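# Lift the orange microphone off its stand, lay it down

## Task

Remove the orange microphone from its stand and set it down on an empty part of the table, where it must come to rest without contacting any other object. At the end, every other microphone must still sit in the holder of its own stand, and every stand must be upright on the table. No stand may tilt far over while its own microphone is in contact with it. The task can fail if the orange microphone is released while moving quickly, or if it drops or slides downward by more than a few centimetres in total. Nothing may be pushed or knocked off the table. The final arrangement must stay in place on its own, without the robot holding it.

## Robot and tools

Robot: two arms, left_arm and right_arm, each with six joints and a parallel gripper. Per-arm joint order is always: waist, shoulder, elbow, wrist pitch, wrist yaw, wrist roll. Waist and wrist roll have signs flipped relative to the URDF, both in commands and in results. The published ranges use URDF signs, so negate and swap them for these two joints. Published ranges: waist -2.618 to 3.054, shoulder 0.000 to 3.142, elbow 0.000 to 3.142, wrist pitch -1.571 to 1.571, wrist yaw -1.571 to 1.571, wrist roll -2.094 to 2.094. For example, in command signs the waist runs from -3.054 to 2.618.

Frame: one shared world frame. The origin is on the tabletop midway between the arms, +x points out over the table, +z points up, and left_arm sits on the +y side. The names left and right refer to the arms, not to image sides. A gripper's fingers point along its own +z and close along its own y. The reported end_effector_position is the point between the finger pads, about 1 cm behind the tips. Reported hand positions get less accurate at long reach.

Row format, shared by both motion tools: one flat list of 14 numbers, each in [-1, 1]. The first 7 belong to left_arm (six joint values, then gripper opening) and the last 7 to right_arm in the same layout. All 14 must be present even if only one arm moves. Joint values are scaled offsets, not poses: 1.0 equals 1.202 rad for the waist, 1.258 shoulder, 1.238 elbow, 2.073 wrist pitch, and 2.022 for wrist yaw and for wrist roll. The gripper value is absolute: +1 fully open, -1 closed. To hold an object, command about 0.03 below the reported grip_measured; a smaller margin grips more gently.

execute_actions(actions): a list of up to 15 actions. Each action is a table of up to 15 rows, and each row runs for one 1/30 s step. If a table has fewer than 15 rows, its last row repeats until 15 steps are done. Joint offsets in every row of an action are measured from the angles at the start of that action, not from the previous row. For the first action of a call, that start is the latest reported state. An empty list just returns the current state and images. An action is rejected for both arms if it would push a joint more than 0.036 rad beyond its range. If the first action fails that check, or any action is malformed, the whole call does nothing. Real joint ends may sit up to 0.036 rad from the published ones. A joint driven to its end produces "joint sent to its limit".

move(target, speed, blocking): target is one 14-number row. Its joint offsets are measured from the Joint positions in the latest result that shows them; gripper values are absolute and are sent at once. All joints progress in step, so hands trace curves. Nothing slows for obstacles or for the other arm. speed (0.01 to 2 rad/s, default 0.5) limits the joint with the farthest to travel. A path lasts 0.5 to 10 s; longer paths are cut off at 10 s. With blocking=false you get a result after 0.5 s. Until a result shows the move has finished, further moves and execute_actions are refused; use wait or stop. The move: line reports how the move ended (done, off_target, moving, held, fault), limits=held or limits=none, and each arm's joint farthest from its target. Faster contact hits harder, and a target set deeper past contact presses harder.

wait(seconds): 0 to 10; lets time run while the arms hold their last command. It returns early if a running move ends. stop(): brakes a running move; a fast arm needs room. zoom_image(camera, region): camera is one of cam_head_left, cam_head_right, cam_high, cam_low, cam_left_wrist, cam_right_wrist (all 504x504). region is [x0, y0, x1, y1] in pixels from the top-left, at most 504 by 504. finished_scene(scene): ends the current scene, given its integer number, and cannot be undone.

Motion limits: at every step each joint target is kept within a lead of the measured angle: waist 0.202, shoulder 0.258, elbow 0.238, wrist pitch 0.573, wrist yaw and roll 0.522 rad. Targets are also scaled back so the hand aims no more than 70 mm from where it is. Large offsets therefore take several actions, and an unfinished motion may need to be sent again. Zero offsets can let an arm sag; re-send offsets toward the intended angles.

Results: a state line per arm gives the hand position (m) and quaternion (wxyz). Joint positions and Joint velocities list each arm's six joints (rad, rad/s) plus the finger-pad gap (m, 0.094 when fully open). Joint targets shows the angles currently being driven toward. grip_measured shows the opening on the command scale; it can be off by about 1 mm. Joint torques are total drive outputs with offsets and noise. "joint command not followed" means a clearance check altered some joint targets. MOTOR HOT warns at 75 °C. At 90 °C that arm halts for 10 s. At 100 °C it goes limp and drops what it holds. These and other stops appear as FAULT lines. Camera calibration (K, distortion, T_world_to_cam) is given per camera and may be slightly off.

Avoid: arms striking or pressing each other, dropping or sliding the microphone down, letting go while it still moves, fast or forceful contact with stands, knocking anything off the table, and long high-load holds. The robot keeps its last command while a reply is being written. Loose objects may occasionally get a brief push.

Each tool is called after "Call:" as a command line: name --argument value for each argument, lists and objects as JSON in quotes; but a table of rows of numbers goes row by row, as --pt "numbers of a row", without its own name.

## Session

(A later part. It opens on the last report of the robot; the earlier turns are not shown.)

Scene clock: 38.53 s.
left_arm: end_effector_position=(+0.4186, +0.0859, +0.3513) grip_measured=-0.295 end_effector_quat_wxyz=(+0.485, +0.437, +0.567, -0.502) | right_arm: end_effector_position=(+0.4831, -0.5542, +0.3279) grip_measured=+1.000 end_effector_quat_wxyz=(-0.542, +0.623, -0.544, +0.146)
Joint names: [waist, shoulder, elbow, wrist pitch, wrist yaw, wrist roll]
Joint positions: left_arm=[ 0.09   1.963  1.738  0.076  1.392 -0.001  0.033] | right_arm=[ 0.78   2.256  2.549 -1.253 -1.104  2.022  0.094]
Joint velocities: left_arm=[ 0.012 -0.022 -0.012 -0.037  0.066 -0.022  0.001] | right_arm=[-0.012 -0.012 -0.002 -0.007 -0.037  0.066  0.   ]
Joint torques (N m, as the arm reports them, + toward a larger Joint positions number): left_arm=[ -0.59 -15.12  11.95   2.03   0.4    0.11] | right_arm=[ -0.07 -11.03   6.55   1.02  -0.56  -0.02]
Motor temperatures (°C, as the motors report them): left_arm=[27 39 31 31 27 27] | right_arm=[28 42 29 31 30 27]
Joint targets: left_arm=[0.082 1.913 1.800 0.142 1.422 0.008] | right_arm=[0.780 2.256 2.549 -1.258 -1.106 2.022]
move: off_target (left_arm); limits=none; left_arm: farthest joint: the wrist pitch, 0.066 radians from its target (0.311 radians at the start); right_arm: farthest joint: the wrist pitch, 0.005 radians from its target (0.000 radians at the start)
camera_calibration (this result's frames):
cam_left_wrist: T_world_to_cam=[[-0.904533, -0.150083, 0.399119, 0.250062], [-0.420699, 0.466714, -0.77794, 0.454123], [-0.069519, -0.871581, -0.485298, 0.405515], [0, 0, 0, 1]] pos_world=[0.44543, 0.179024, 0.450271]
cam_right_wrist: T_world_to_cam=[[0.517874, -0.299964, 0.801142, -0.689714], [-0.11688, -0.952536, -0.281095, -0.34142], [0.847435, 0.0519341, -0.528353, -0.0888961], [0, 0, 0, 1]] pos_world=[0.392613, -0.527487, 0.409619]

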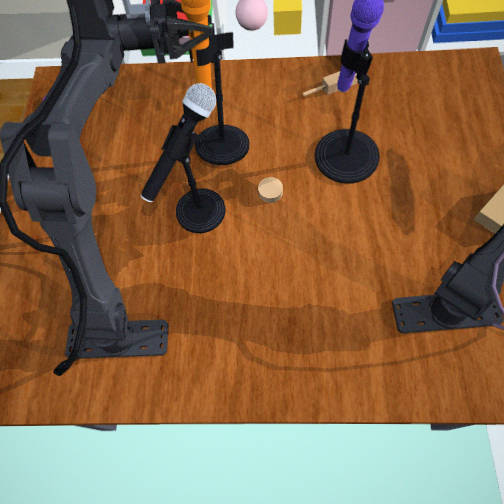

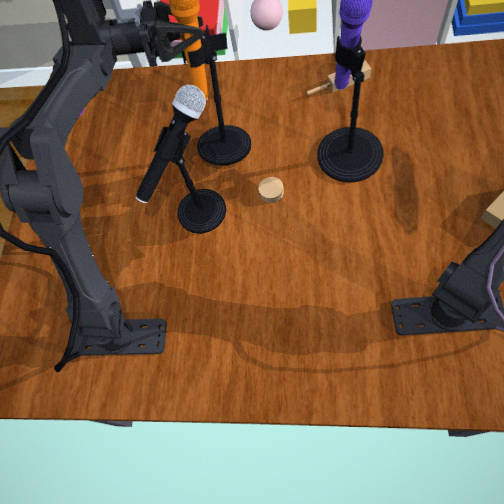

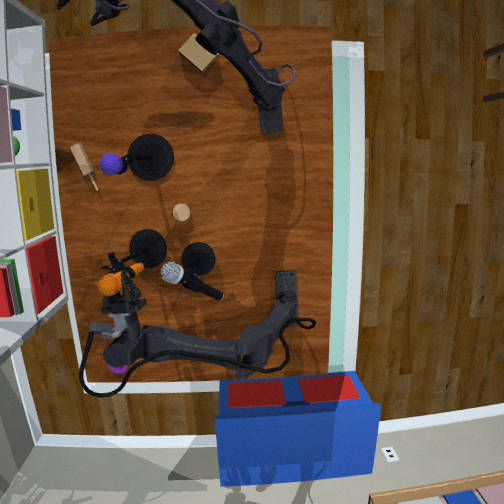

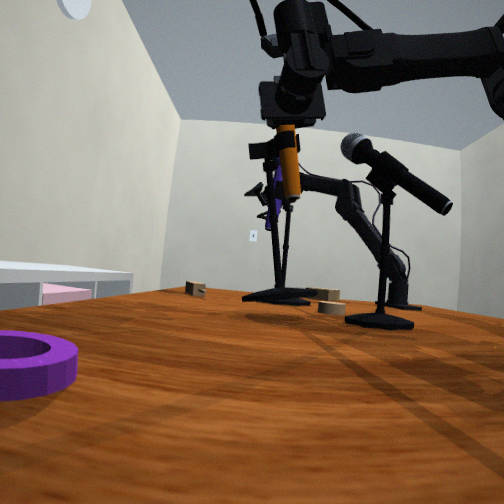

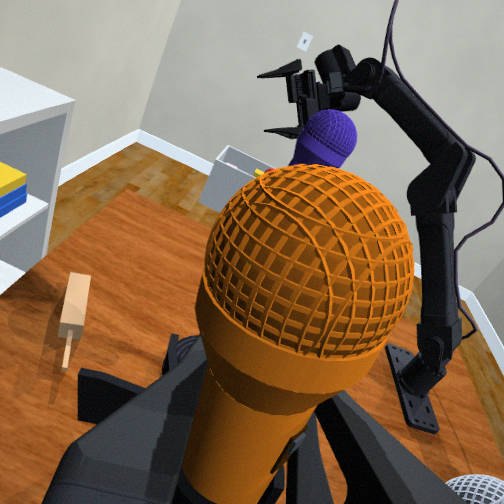

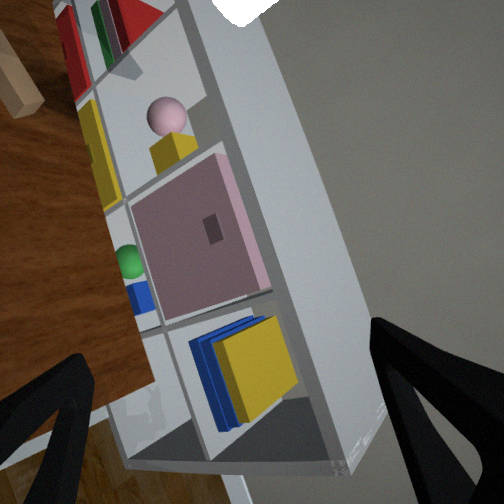

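Call:
move --target '[0.003,-0.03,-0.2,0.182,0.009,0.005,-0.4,0,-0.3,-0.3,0,0.1,-0.1,1]' --speed 0.2

Call:
move --target '[0,0,0,0,0,0,-0.4,-0.3,-0.7,-1,0,0.445,-0.9,1]' --speed 1.2

Call:
move --target '[0,0,0,0,0,0,-0.4,-1,0,-0.1,0,0,0,1]' --speed 1.2

Scene clock: 50.50 s.
left_arm: end_effector_position=(+0.3960, +0.0858, +0.3256) grip_measured=-0.295 end_effector_quat_wxyz=(+0.509, +0.479, +0.518, -0.493) | right_arm: end_effector_position=(+0.4211, -0.5275, +0.3533) grip_measured=+1.000 end_effector_quat_wxyz=(+0.479, -0.572, +0.651, -0.141)
Joint names: [waist, shoulder, elbow, wrist pitch, wrist yaw, wrist roll]
Joint positions: left_arm=[0.09  1.923 1.51  0.439 1.45  0.05  0.033] | right_arm=[ 0.78   1.893  2.196 -1.244 -0.9    1.829  0.094]
Joint velocities: left_arm=[ 0.007 -0.007 -0.012 -0.007 -0.007 -0.022  0.   ] | right_arm=[ 0.012 -0.012 -0.002  0.007 -0.066  0.081  0.   ]
Joint torques (N m, as the arm reports them, + toward a larger Joint positions number): left_arm=[  0.31 -10.29   5.02   1.45  -0.34  -0.44] | right_arm=[-0.06 -9.45  5.05  1.06 -0.49 -0.1 ]
Motor temperatures (°C, as the motors report them): left_arm=[27 44 35 33 27 27] | right_arm=[28 43 29 31 30 27]
Joint targets: left_arm=[0.093 1.925 1.490 0.453 1.410 0.009] | right_arm=[0.780 1.879 2.178 -1.254 -0.902 1.820]
move: off_target (left_arm); limits=none; left_arm: farthest joint: the wrist roll, 0.041 radians from its target (0.010 radians at the start); right_arm: farthest joint: the elbow, 0.018 radians from its target (0.372 radians at the start)
camera_calibration (this result's frames):
cam_left_wrist: T_world_to_cam=[[-0.954056, -0.0899775, 0.285799, 0.291217], [-0.293565, 0.471623, -0.831499, 0.391323], [-0.0599732, -0.877198, -0.476369, 0.385219], [0, 0, 0, 1]] pos_world=[0.415819, 0.17956, 0.425662]
cam_right_wrist: T_world_to_cam=[[0.578014, -0.421462, 0.698763, -0.723179], [-0.353329, -0.901129, -0.251248, -0.199961], [0.735567, -0.101668, -0.66978, -0.00833356], [0, 0, 0, 1]] pos_world=[0.353486, -0.48583, 0.449509]

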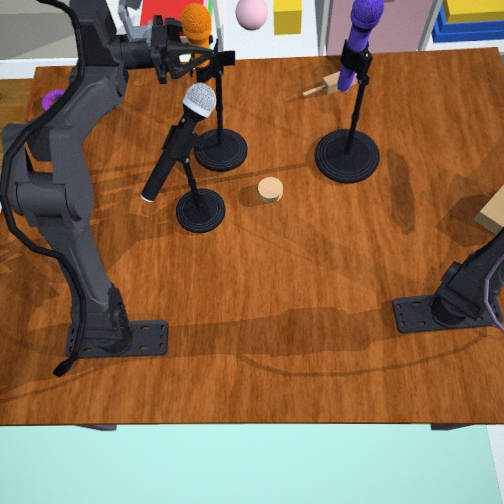

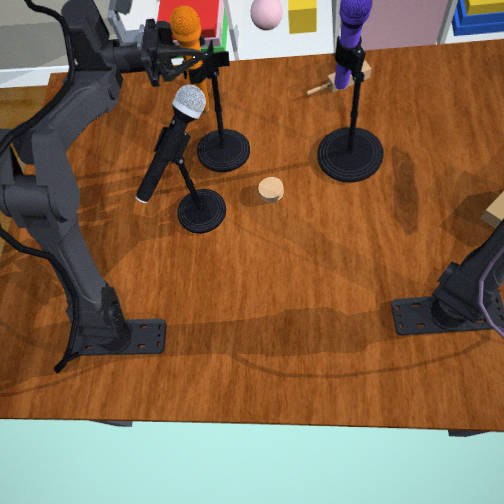

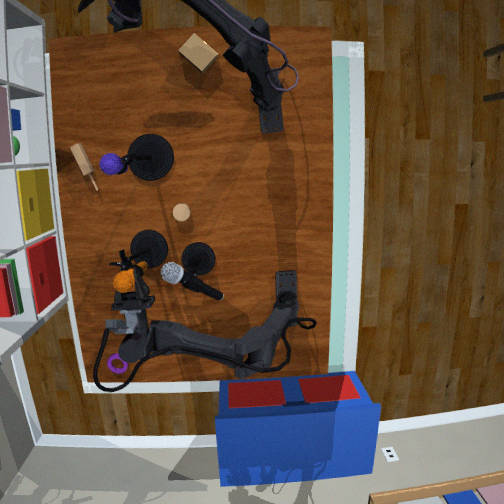

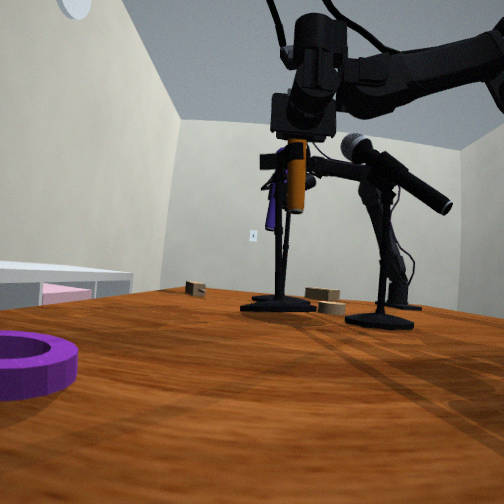

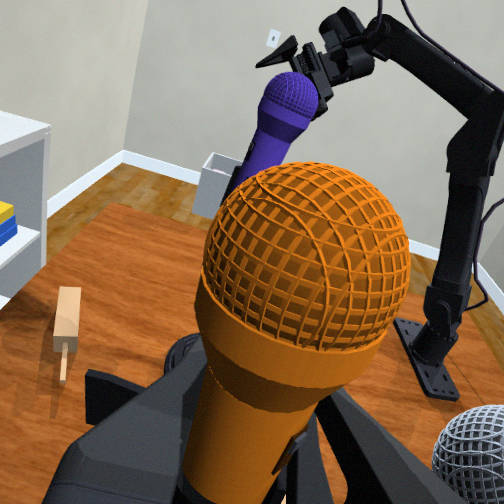

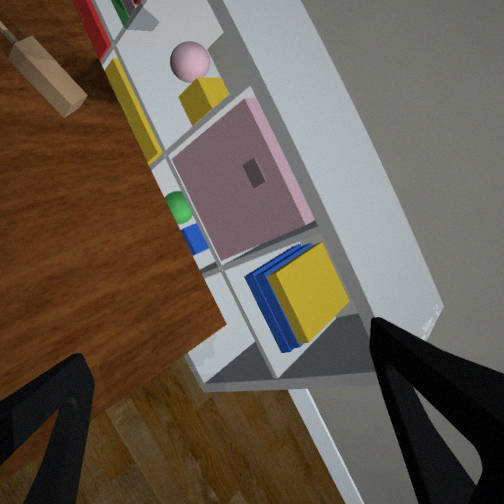

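Scene clock: 53.00 s.
left_arm: end_effector_position=(+0.3928, +0.0857, +0.3256) grip_measured=-0.295 end_effector_quat_wxyz=(+0.502, +0.481, +0.517, -0.500) | right_arm: end_effector_position=(+0.1921, -0.4257, +0.1502) grip_measured=+1.000 end_effector_quat_wxyz=(+0.132, +0.163, +0.978, -0.020)
Joint names: [waist, shoulder, elbow, wrist pitch, wrist yaw, wrist roll]
Joint positions: left_arm=[0.09  1.923 1.51  0.44  1.468 0.06  0.033] | right_arm=[ 0.428  1.033  0.97  -1.241 -0.009  0.015  0.094]
Joint velocities: left_arm=[-0.007 -0.022 -0.007  0.007  0.037 -0.007  0.001] | right_arm=[-0.007  0.017 -0.007 -0.007 -0.007 -0.007  0.   ]
Joint torques (N m, as the arm reports them, + toward a larger Joint positions number): left_arm=[  0.03 -10.45   6.66   1.29  -0.14  -0.11] | right_arm=[-0.75 -3.07  5.97  0.71  0.09 -0.06]
Motor temperatures (°C, as the motors report them): left_arm=[27 44 34 33 27 27] | right_arm=[28 42 29 31 30 27]
Joint targets: left_arm=[0.090 1.923 1.510 0.440 1.450 0.050] | right_arm=[0.420 1.012 0.958 -1.244 -0.001 0.009]
move: done; limits=none; left_arm: farthest joint: the wrist yaw, 0.018 radians from its target (0.000 radians at the start); right_arm: farthest joint: the shoulder, 0.020 radians from its target (0.880 radians at the start)
camera_calibration (this result's frames):
cam_left_wrist: T_world_to_cam=[[-0.952761, -0.0728606, 0.294852, 0.283251], [-0.292933, 0.476888, -0.828715, 0.388807], [-0.0802307, -0.875939, -0.475703, 0.392507], [0, 0, 0, 1]] pos_world=[0.415256, 0.179033, 0.42541]
cam_right_wrist: T_world_to_cam=[[-0.437556, -0.89908, 0.0141658, -0.311458], [-0.872973, 0.428521, 0.232997, 0.352956], [-0.215553, 0.0895828, -0.972374, 0.344079], [0, 0, 0, 1]] pos_world=[0.246008, -0.462098, 0.256748]

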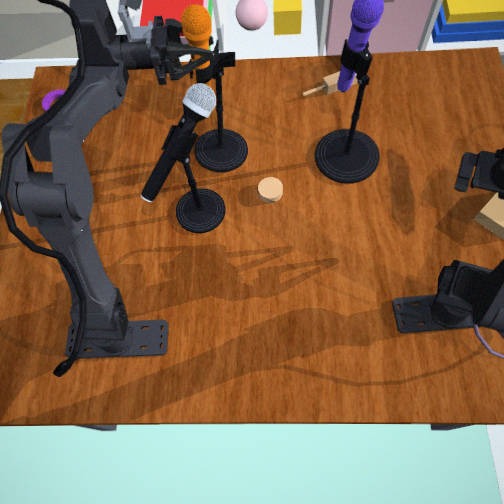

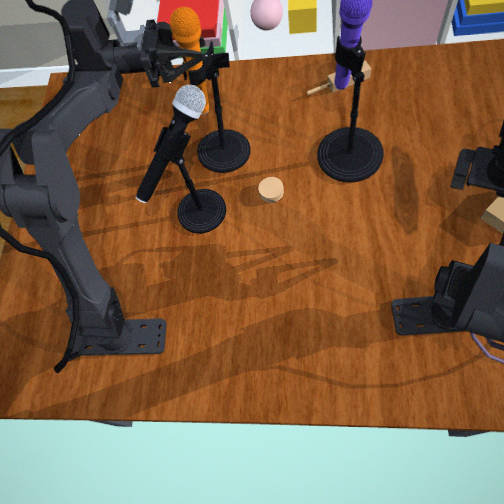

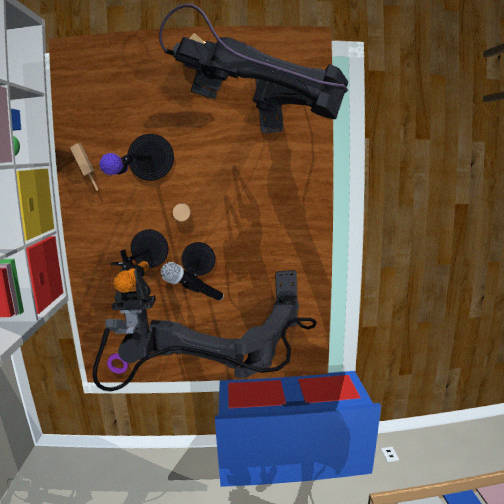

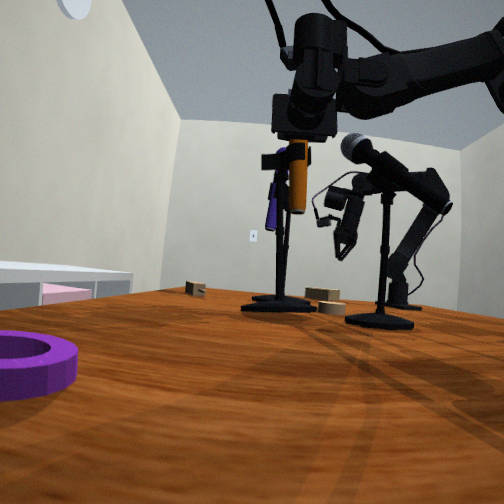

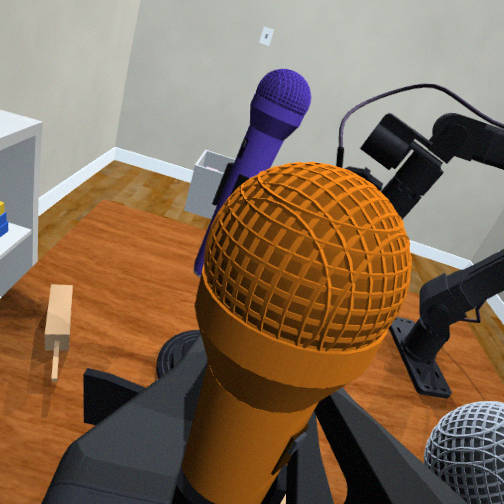

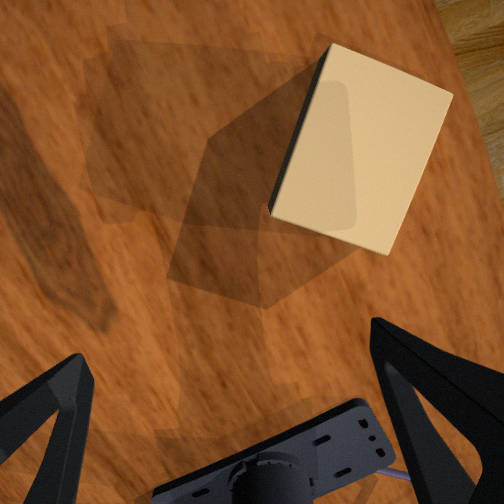

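Scene clock: 54.53 s.
left_arm: end_effector_position=(+0.3909, +0.0856, +0.3255) grip_measured=-0.295 end_effector_quat_wxyz=(+0.499, +0.484, +0.514, -0.503) | right_arm: end_effector_position=(+0.1187, -0.2271, +0.1171) grip_measured=+1.000 end_effector_quat_wxyz=(+0.071, -0.417, +0.905, +0.037)
Joint names: [waist, shoulder, elbow, wrist pitch, wrist yaw, wrist roll]
Joint positions: left_arm=[0.09  1.923 1.51  0.44  1.478 0.062 0.033] | right_arm=[-0.767  1.033  0.86  -1.239 -0.011  0.015  0.094]
Joint velocities: left_arm=[ 0.027 -0.012 -0.007 -0.007  0.051 -0.007  0.   ] | right_arm=[-0.022 -0.002 -0.012 -0.037 -0.037  0.081  0.   ]
Joint torques (N m, as the arm reports them, + toward a larger Joint positions number): left_arm=[  0.03 -10.43   6.68   1.28  -0.07  -0.02] | right_arm=[-0.73 -1.45  5.73  0.54  0.02 -0.01]
Motor temperatures (°C, as the motors report them): left_arm=[27 43 34 33 27 27] | right_arm=[28 41 29 31 30 27]
Joint targets: left_arm=[0.090 1.923 1.510 0.440 1.467 0.060] | right_arm=[-0.775 1.033 0.846 -1.241 -0.009 0.015]
move: done; limits=none; left_arm: farthest joint: the wrist yaw, 0.010 radians from its target (0.000 radians at the start); right_arm: farthest joint: the elbow, 0.014 radians from its target (0.124 radians at the start)
camera_calibration (this result's frames):
cam_left_wrist: T_world_to_cam=[[-0.952927, -0.0627496, 0.296635, 0.280068], [-0.289384, 0.480188, -0.828056, 0.386352], [-0.0904804, -0.874918, -0.475743, 0.396209], [0, 0, 0, 1]] pos_world=[0.414538, 0.178704, 0.425336]
cam_right_wrist: T_world_to_cam=[[0.677256, -0.73537, 0.0235618, -0.260781], [-0.698239, -0.632305, 0.335639, -0.062221], [-0.231921, -0.243766, -0.941696, 0.200898], [0, 0, 0, 1]] pos_world=[0.179763, -0.182142, 0.216213]

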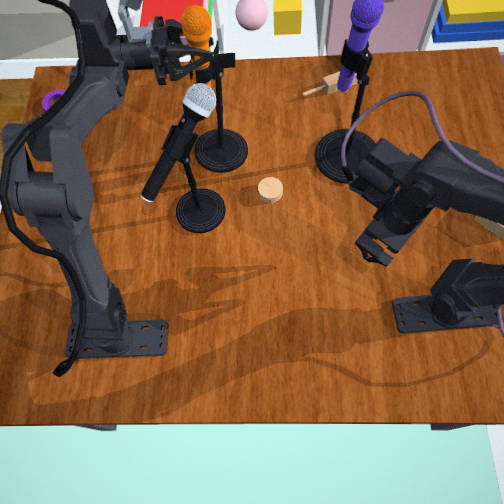

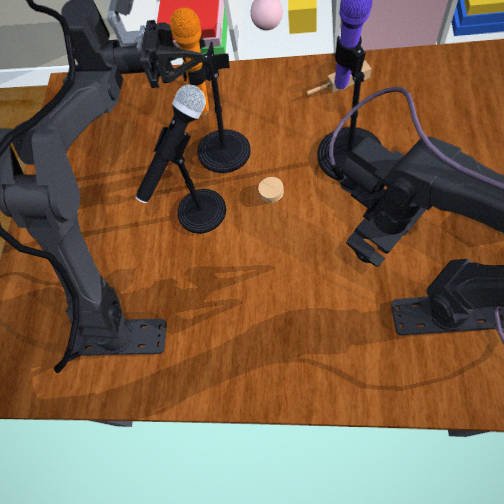

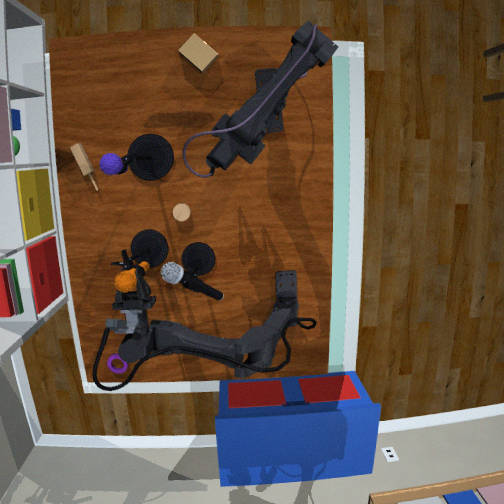

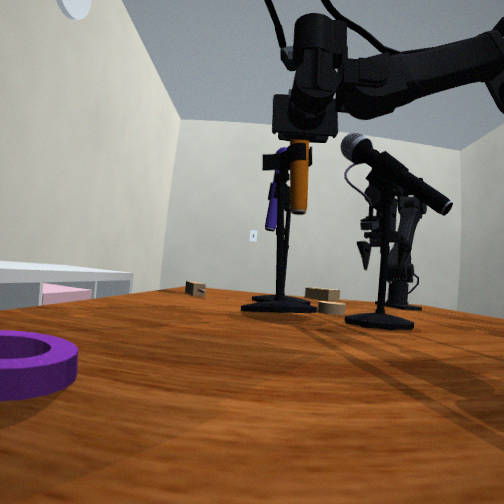

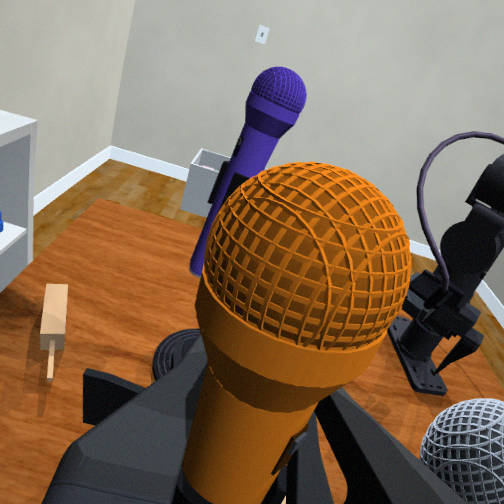

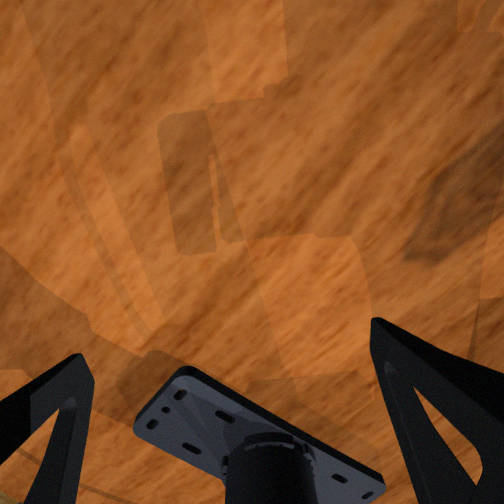

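Call:
move --target '[0,0,0,0,0,0,-0.4,-0.02,0.63,-0.02,0.884,0,0,1]' --speed 1.2

Scene clock: 58.67 s.
left_arm: end_effector_position=(+0.3897, +0.0856, +0.3255) grip_measured=-0.295 end_effector_quat_wxyz=(+0.497, +0.486, +0.513, -0.505) | right_arm: end_effector_position=(+0.3297, +0.0245, +0.1171) grip_measured=+1.000 end_effector_quat_wxyz=(+0.513, -0.354, +0.746, +0.237)
Joint names: [waist, shoulder, elbow, wrist pitch, wrist yaw, wrist roll]
Joint positions: left_arm=[0.09  1.923 1.51  0.44  1.486 0.062 0.033] | right_arm=[-0.784  1.815  0.848  0.596 -0.011  0.015  0.094]
Joint velocities: left_arm=[-0.012  0.002  0.002  0.022 -0.037  0.022 -0.001] | right_arm=[ 0.042 -0.012 -0.017 -0.007 -0.022 -0.037  0.   ]
Joint torques (N m, as the arm reports them, + toward a larger Joint positions number): left_arm=[  0.02 -10.46   6.67   1.28  -0.04   0.  ] | right_arm=[-0.73 -7.05  5.63  1.79  0.   -0.01]
Motor temperatures (°C, as the motors report them): left_arm=[27 43 34 33 27 27] | right_arm=[28 39 29 31 30 27]
Joint targets: left_arm=[0.090 1.923 1.510 0.440 1.478 0.062] | right_arm=[-0.791 1.825 0.836 0.593 -0.011 0.015]
move: done; limits=none; left_arm: farthest joint: the wrist yaw, 0.008 radians from its target (0.000 radians at the start); right_arm: farthest joint: the elbow, 0.013 radians from its target (0.025 radians at the start)
camera_calibration (this result's frames):
cam_left_wrist: T_world_to_cam=[[-0.953248, -0.055899, 0.296975, 0.278275], [-0.286202, 0.482429, -0.827859, 0.384468], [-0.0969928, -0.87415, -0.475872, 0.398564], [0, 0, 0, 1]] pos_world=[0.413958, 0.178482, 0.42531]
cam_right_wrist: T_world_to_cam=[[0.709179, -0.700791, -0.0771908, -0.218228], [-0.575324, -0.511947, -0.637897, 0.314767], [0.407514, 0.496792, -0.766244, 0.0616253], [0, 0, 0, 1]] pos_world=[0.310742, -0.0224031, 0.231164]

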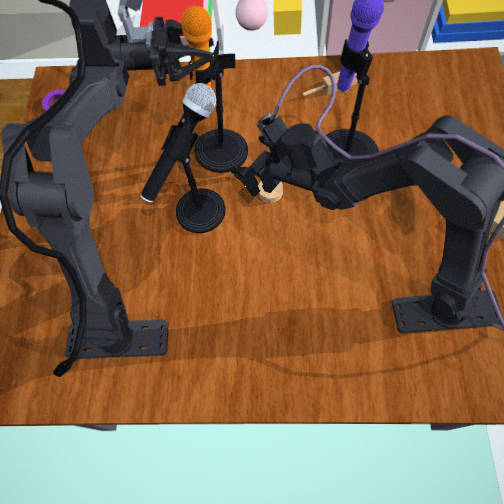

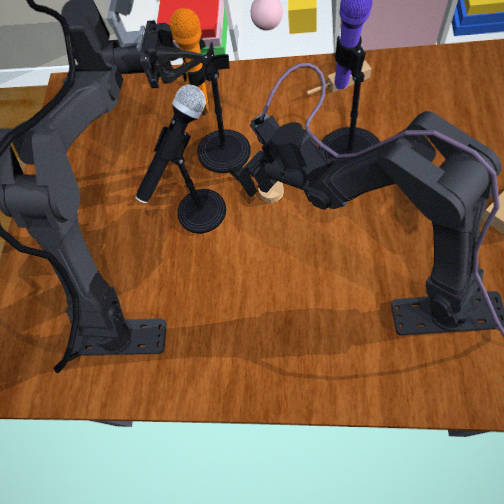

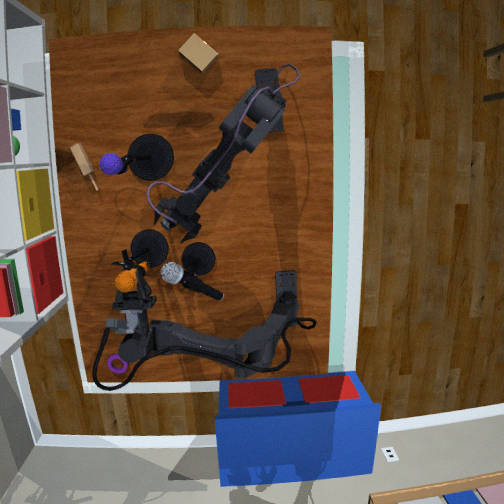

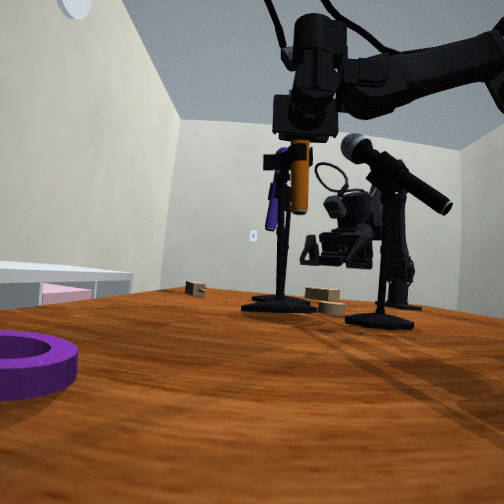

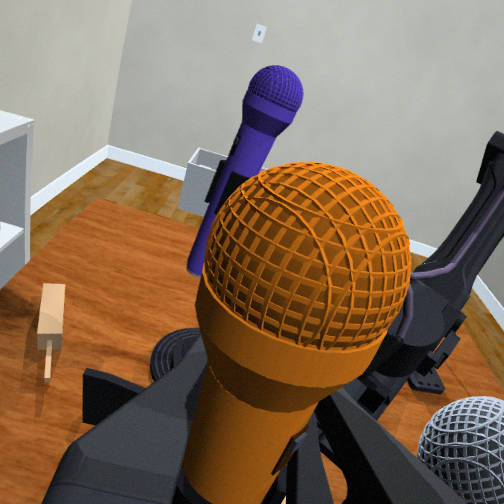

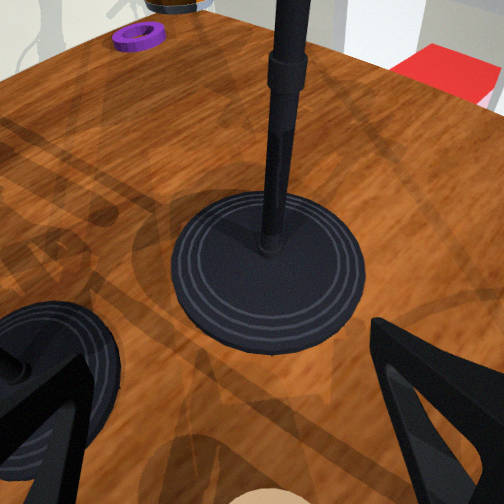

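Call:
move --target '[0,0,0,0,0,0,-0.4,0.03,0.335,0.223,0.07,0,0,0]' --speed 0.4

Scene clock: 64.13 s.
left_arm: end_effector_position=(+0.3882, +0.0856, +0.3251) grip_measured=-0.295 end_effector_quat_wxyz=(+0.493, +0.487, +0.512, -0.507) | right_arm: end_effector_position=(+0.3865, +0.0683, +0.0489) grip_measured=+0.002 end_effector_quat_wxyz=(+0.519, -0.343, +0.747, +0.233)
Joint names: [waist, shoulder, elbow, wrist pitch, wrist yaw, wrist roll]
Joint positions: left_arm=[0.09  1.923 1.51  0.436 1.494 0.063 0.033] | right_arm=[-0.757  2.218  1.107  0.75  -0.014  0.015  0.047]
Joint velocities: left_arm=[ 0.032 -0.027  0.002  0.066 -0.051 -0.081 -0.001] | right_arm=[ 0.032 -0.002 -0.007  0.022  0.022 -0.037 -0.001]
Joint torques (N m, as the arm reports them, + toward a larger Joint positions number): left_arm=[ -0.02 -10.46   6.66   1.31  -0.05   0.  ] | right_arm=[ 0.76 -8.94  7.46  1.75  0.02  0.  ]
Motor temperatures (°C, as the motors report them): left_arm=[27 42 34 32 27 27] | right_arm=[28 38 29 33 30 27]
Joint targets: left_arm=[0.090 1.923 1.510 0.440 1.485 0.062] | right_arm=[-0.748 2.237 1.125 0.741 -0.011 0.015]
move: done; limits=none; left_arm: farthest joint: the wrist yaw, 0.008 radians from its target (0.000 radians at the start); right_arm: farthest joint: the shoulder, 0.019 radians from its target (0.421 radians at the start)
camera_calibration (this result's frames):
cam_left_wrist: T_world_to_cam=[[-0.952417, -0.0484012, 0.300929, 0.274777], [-0.28578, 0.485089, -0.826449, 0.382925], [-0.105976, -0.873124, -0.475839, 0.401625], [0, 0, 0, 1]] pos_world=[0.413698, 0.178215, 0.424888]
cam_right_wrist: T_world_to_cam=[[0.692639, -0.716902, -0.0793853, -0.22551], [-0.583549, -0.492281, -0.645856, 0.328565], [0.423936, 0.49367, -0.759321, -0.0420168], [0, 0, 0, 1]] pos_world=[0.365744, 0.02082, 0.162399]

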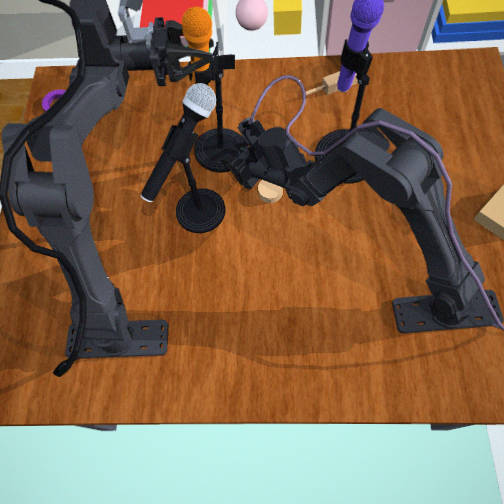

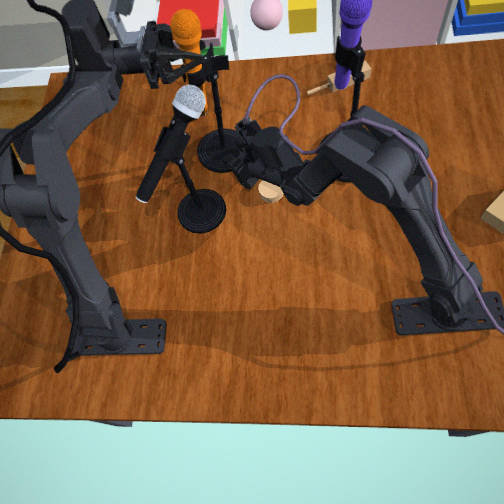

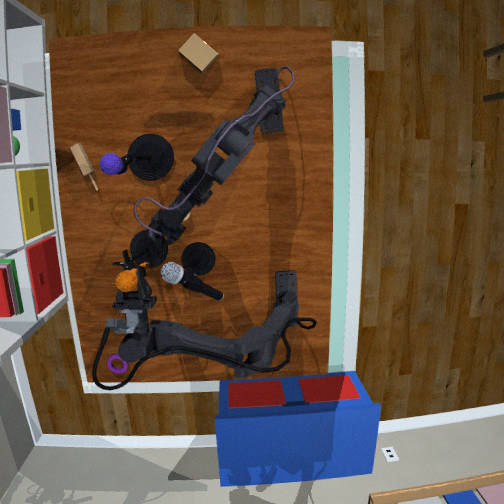

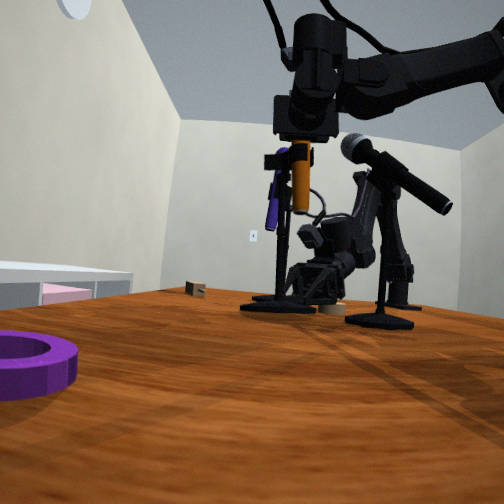

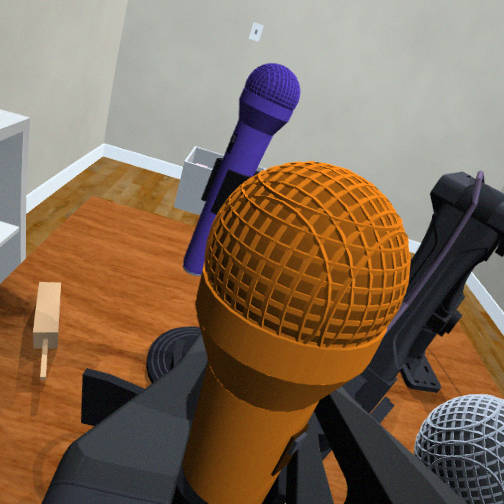

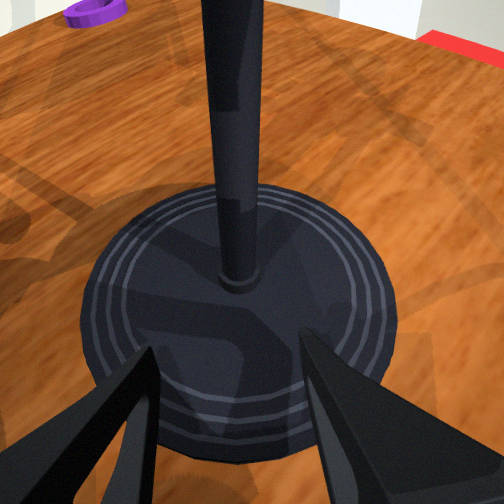

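Call:
move --target '[0,0,0,0,0,0,-0.4,0,0.094,0.175,-0.052,0,0,0]' --speed 0.2

Call:
move --target '[0,0,0,0,0,0,-0.4,0,0,0,0,0,0,-0.9]'

Scene clock: 69.30 s.
left_arm: end_effector_position=(+0.3878, +0.0855, +0.3250) grip_measured=-0.295 end_effector_quat_wxyz=(+0.492, +0.487, +0.512, -0.508) | right_arm: end_effector_position=(+0.4137, +0.0984, +0.0549) grip_measured=+0.002 end_effector_quat_wxyz=(+0.529, -0.341, +0.741, +0.237)
Joint names: [waist, shoulder, elbow, wrist pitch, wrist yaw, wrist roll]
Joint positions: left_arm=[0.09  1.923 1.51  0.435 1.496 0.063 0.033] | right_arm=[-0.757  2.317  1.306  0.677 -0.014  0.015  0.047]
Joint velocities: left_arm=[-0.002 -0.012  0.007 -0.037 -0.007  0.007 -0.   ] | right_arm=[ 0.007 -0.007 -0.012  0.037 -0.051  0.066 -0.001]
Joint torques (N m, as the arm reports them, + toward a larger Joint positions number): left_arm=[  0.03 -10.44   6.65   1.28   0.01   0.  ] | right_arm=[ -0.06 -10.03   7.98   1.5   -0.01  -0.01]
Motor temperatures (°C, as the motors report them): left_arm=[27 42 33 32 27 27] | right_arm=[28 39 29 34 30 27]
Joint targets: left_arm=[0.090 1.923 1.510 0.436 1.494 0.063] | right_arm=[-0.757 2.336 1.324 0.642 -0.014 0.015]
move: off_target (right_arm); limits=none; left_arm: farthest joint: the wrist yaw, 0.002 radians from its target (0.000 radians at the start); right_arm: farthest joint: the wrist pitch, 0.034 radians from its target (0.108 radians at the start)
camera_calibration (this result's frames):
cam_left_wrist: T_world_to_cam=[[-0.9522, -0.0458999, 0.302007, 0.27371], [-0.285424, 0.485964, -0.826058, 0.382363], [-0.108848, -0.872773, -0.475836, 0.402602], [0, 0, 0, 1]] pos_world=[0.413585, 0.178128, 0.424765]
cam_right_wrist: T_world_to_cam=[[0.693991, -0.715401, -0.0810976, -0.22285], [-0.572506, -0.480023, -0.664692, 0.35835], [0.436593, 0.507719, -0.742703, -0.0713413], [0, 0, 0, 1]] pos_world=[0.390961, 0.0488105, 0.167134]

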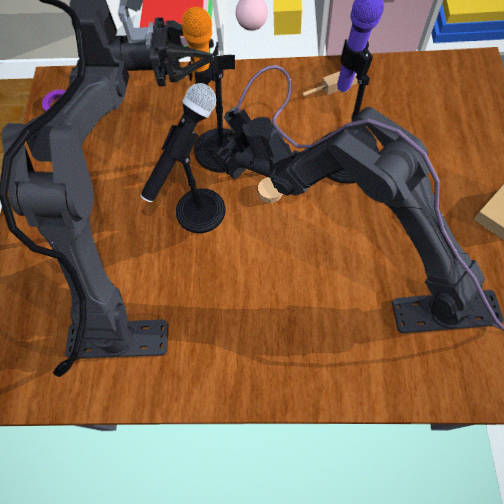

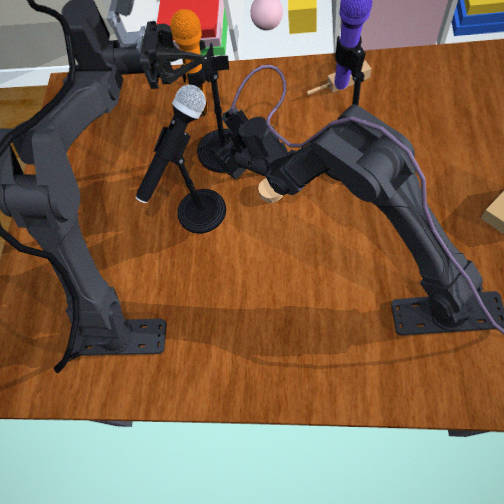

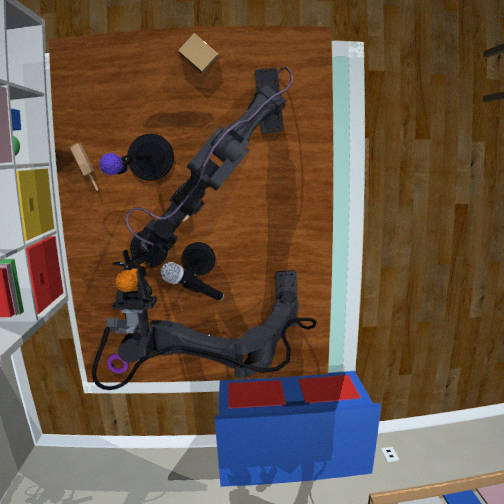

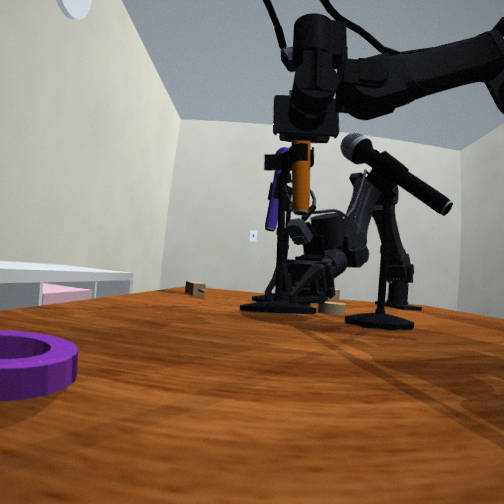

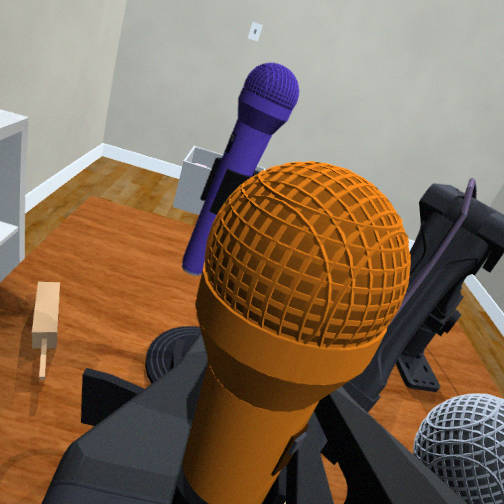

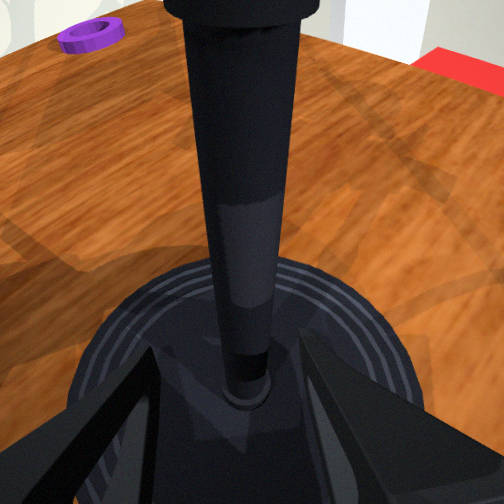

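Scene clock: 69.80 s.
left_arm: end_effector_position=(+0.3856, +0.0860, +0.3229) grip_measured=-0.295 end_effector_quat_wxyz=(+0.485, +0.487, +0.512, -0.515) | right_arm: end_effector_position=(+0.4207, +0.0920, +0.0548) grip_measured=-0.778 end_effector_quat_wxyz=(+0.528, -0.322, +0.749, +0.238)
Joint names: [waist, shoulder, elbow, wrist pitch, wrist yaw, wrist roll]
Joint positions: left_arm=[0.089 1.924 1.508 0.428 1.511 0.067 0.033] | right_arm=[-0.744  2.317  1.306  0.676 -0.004 -0.015  0.01 ]
Joint velocities: left_arm=[ 0.022 -0.002 -0.012 -0.022 -0.007 -0.022  0.   ] | right_arm=[ 0.007 -0.007 -0.012 -0.051 -0.037  0.11  -0.   ]
Joint torques (N m, as the arm reports them, + toward a larger Joint positions number): left_arm=[  0.11 -10.58   6.82   1.34  -0.1   -0.04] | right_arm=[ -1.18 -11.32   6.48   1.83  -0.11   0.26]
Motor temperatures (°C, as the motors report them): left_arm=[27 42 33 32 27 27] | right_arm=[28 39 29 34 30 27]
Joint targets: left_arm=[0.089 1.923 1.510 0.435 1.496 0.062] | right_arm=[-0.757 2.317 1.306 0.677 -0.014 0.015]
move: off_target (right_arm); limits=none; left_arm: farthest joint: the wrist yaw, 0.015 radians from its target (0.000 radians at the start); right_arm: farthest joint: the wrist roll, 0.030 radians from its target (0.000 radians at the start)
camera_calibration (this result's frames):
cam_left_wrist: T_world_to_cam=[[-0.948145, -0.0335062, 0.316068, 0.265167], [-0.291126, 0.490601, -0.821314, 0.380026], [-0.127544, -0.87074, -0.474915, 0.408503], [0, 0, 0, 1]] pos_world=[0.414154, 0.178143, 0.422314]
cam_right_wrist: T_world_to_cam=[[0.669329, -0.73546, -0.105346, -0.218766], [-0.5995, -0.45087, -0.661299, 0.367733], [0.438861, 0.505781, -0.742689, -0.0720123], [0, 0, 0, 1]] pos_world=[0.398485, 0.041329, 0.166652]

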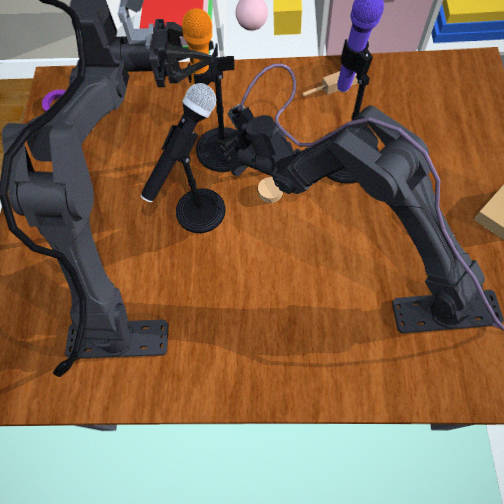

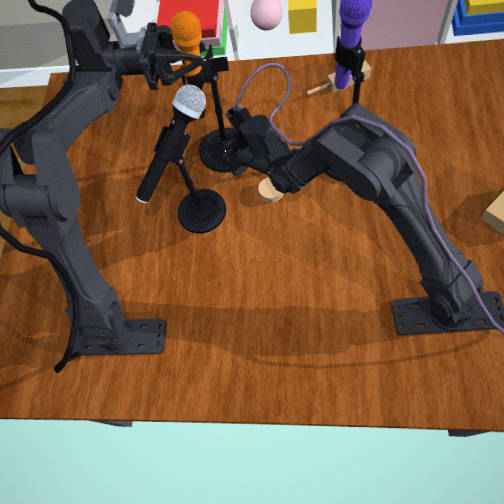

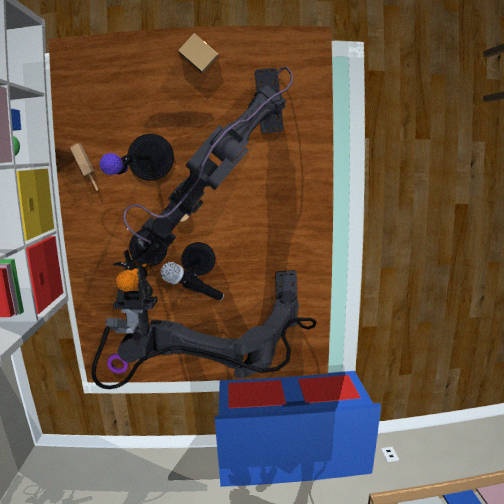

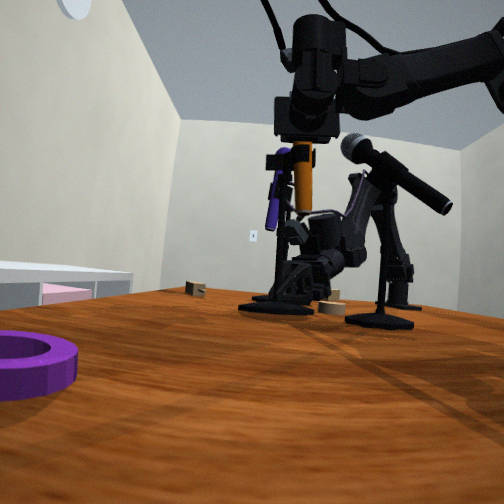

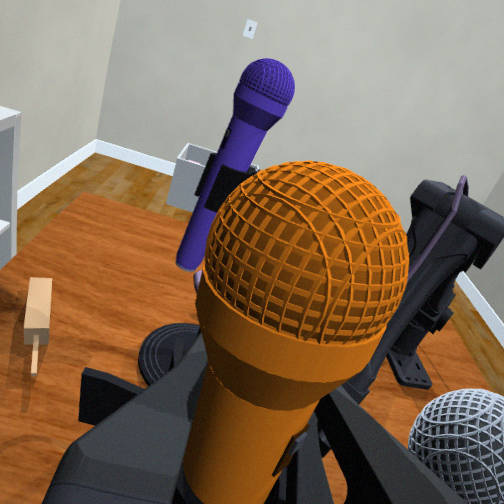

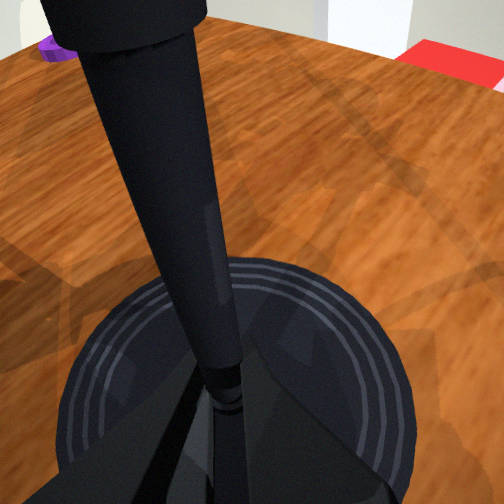

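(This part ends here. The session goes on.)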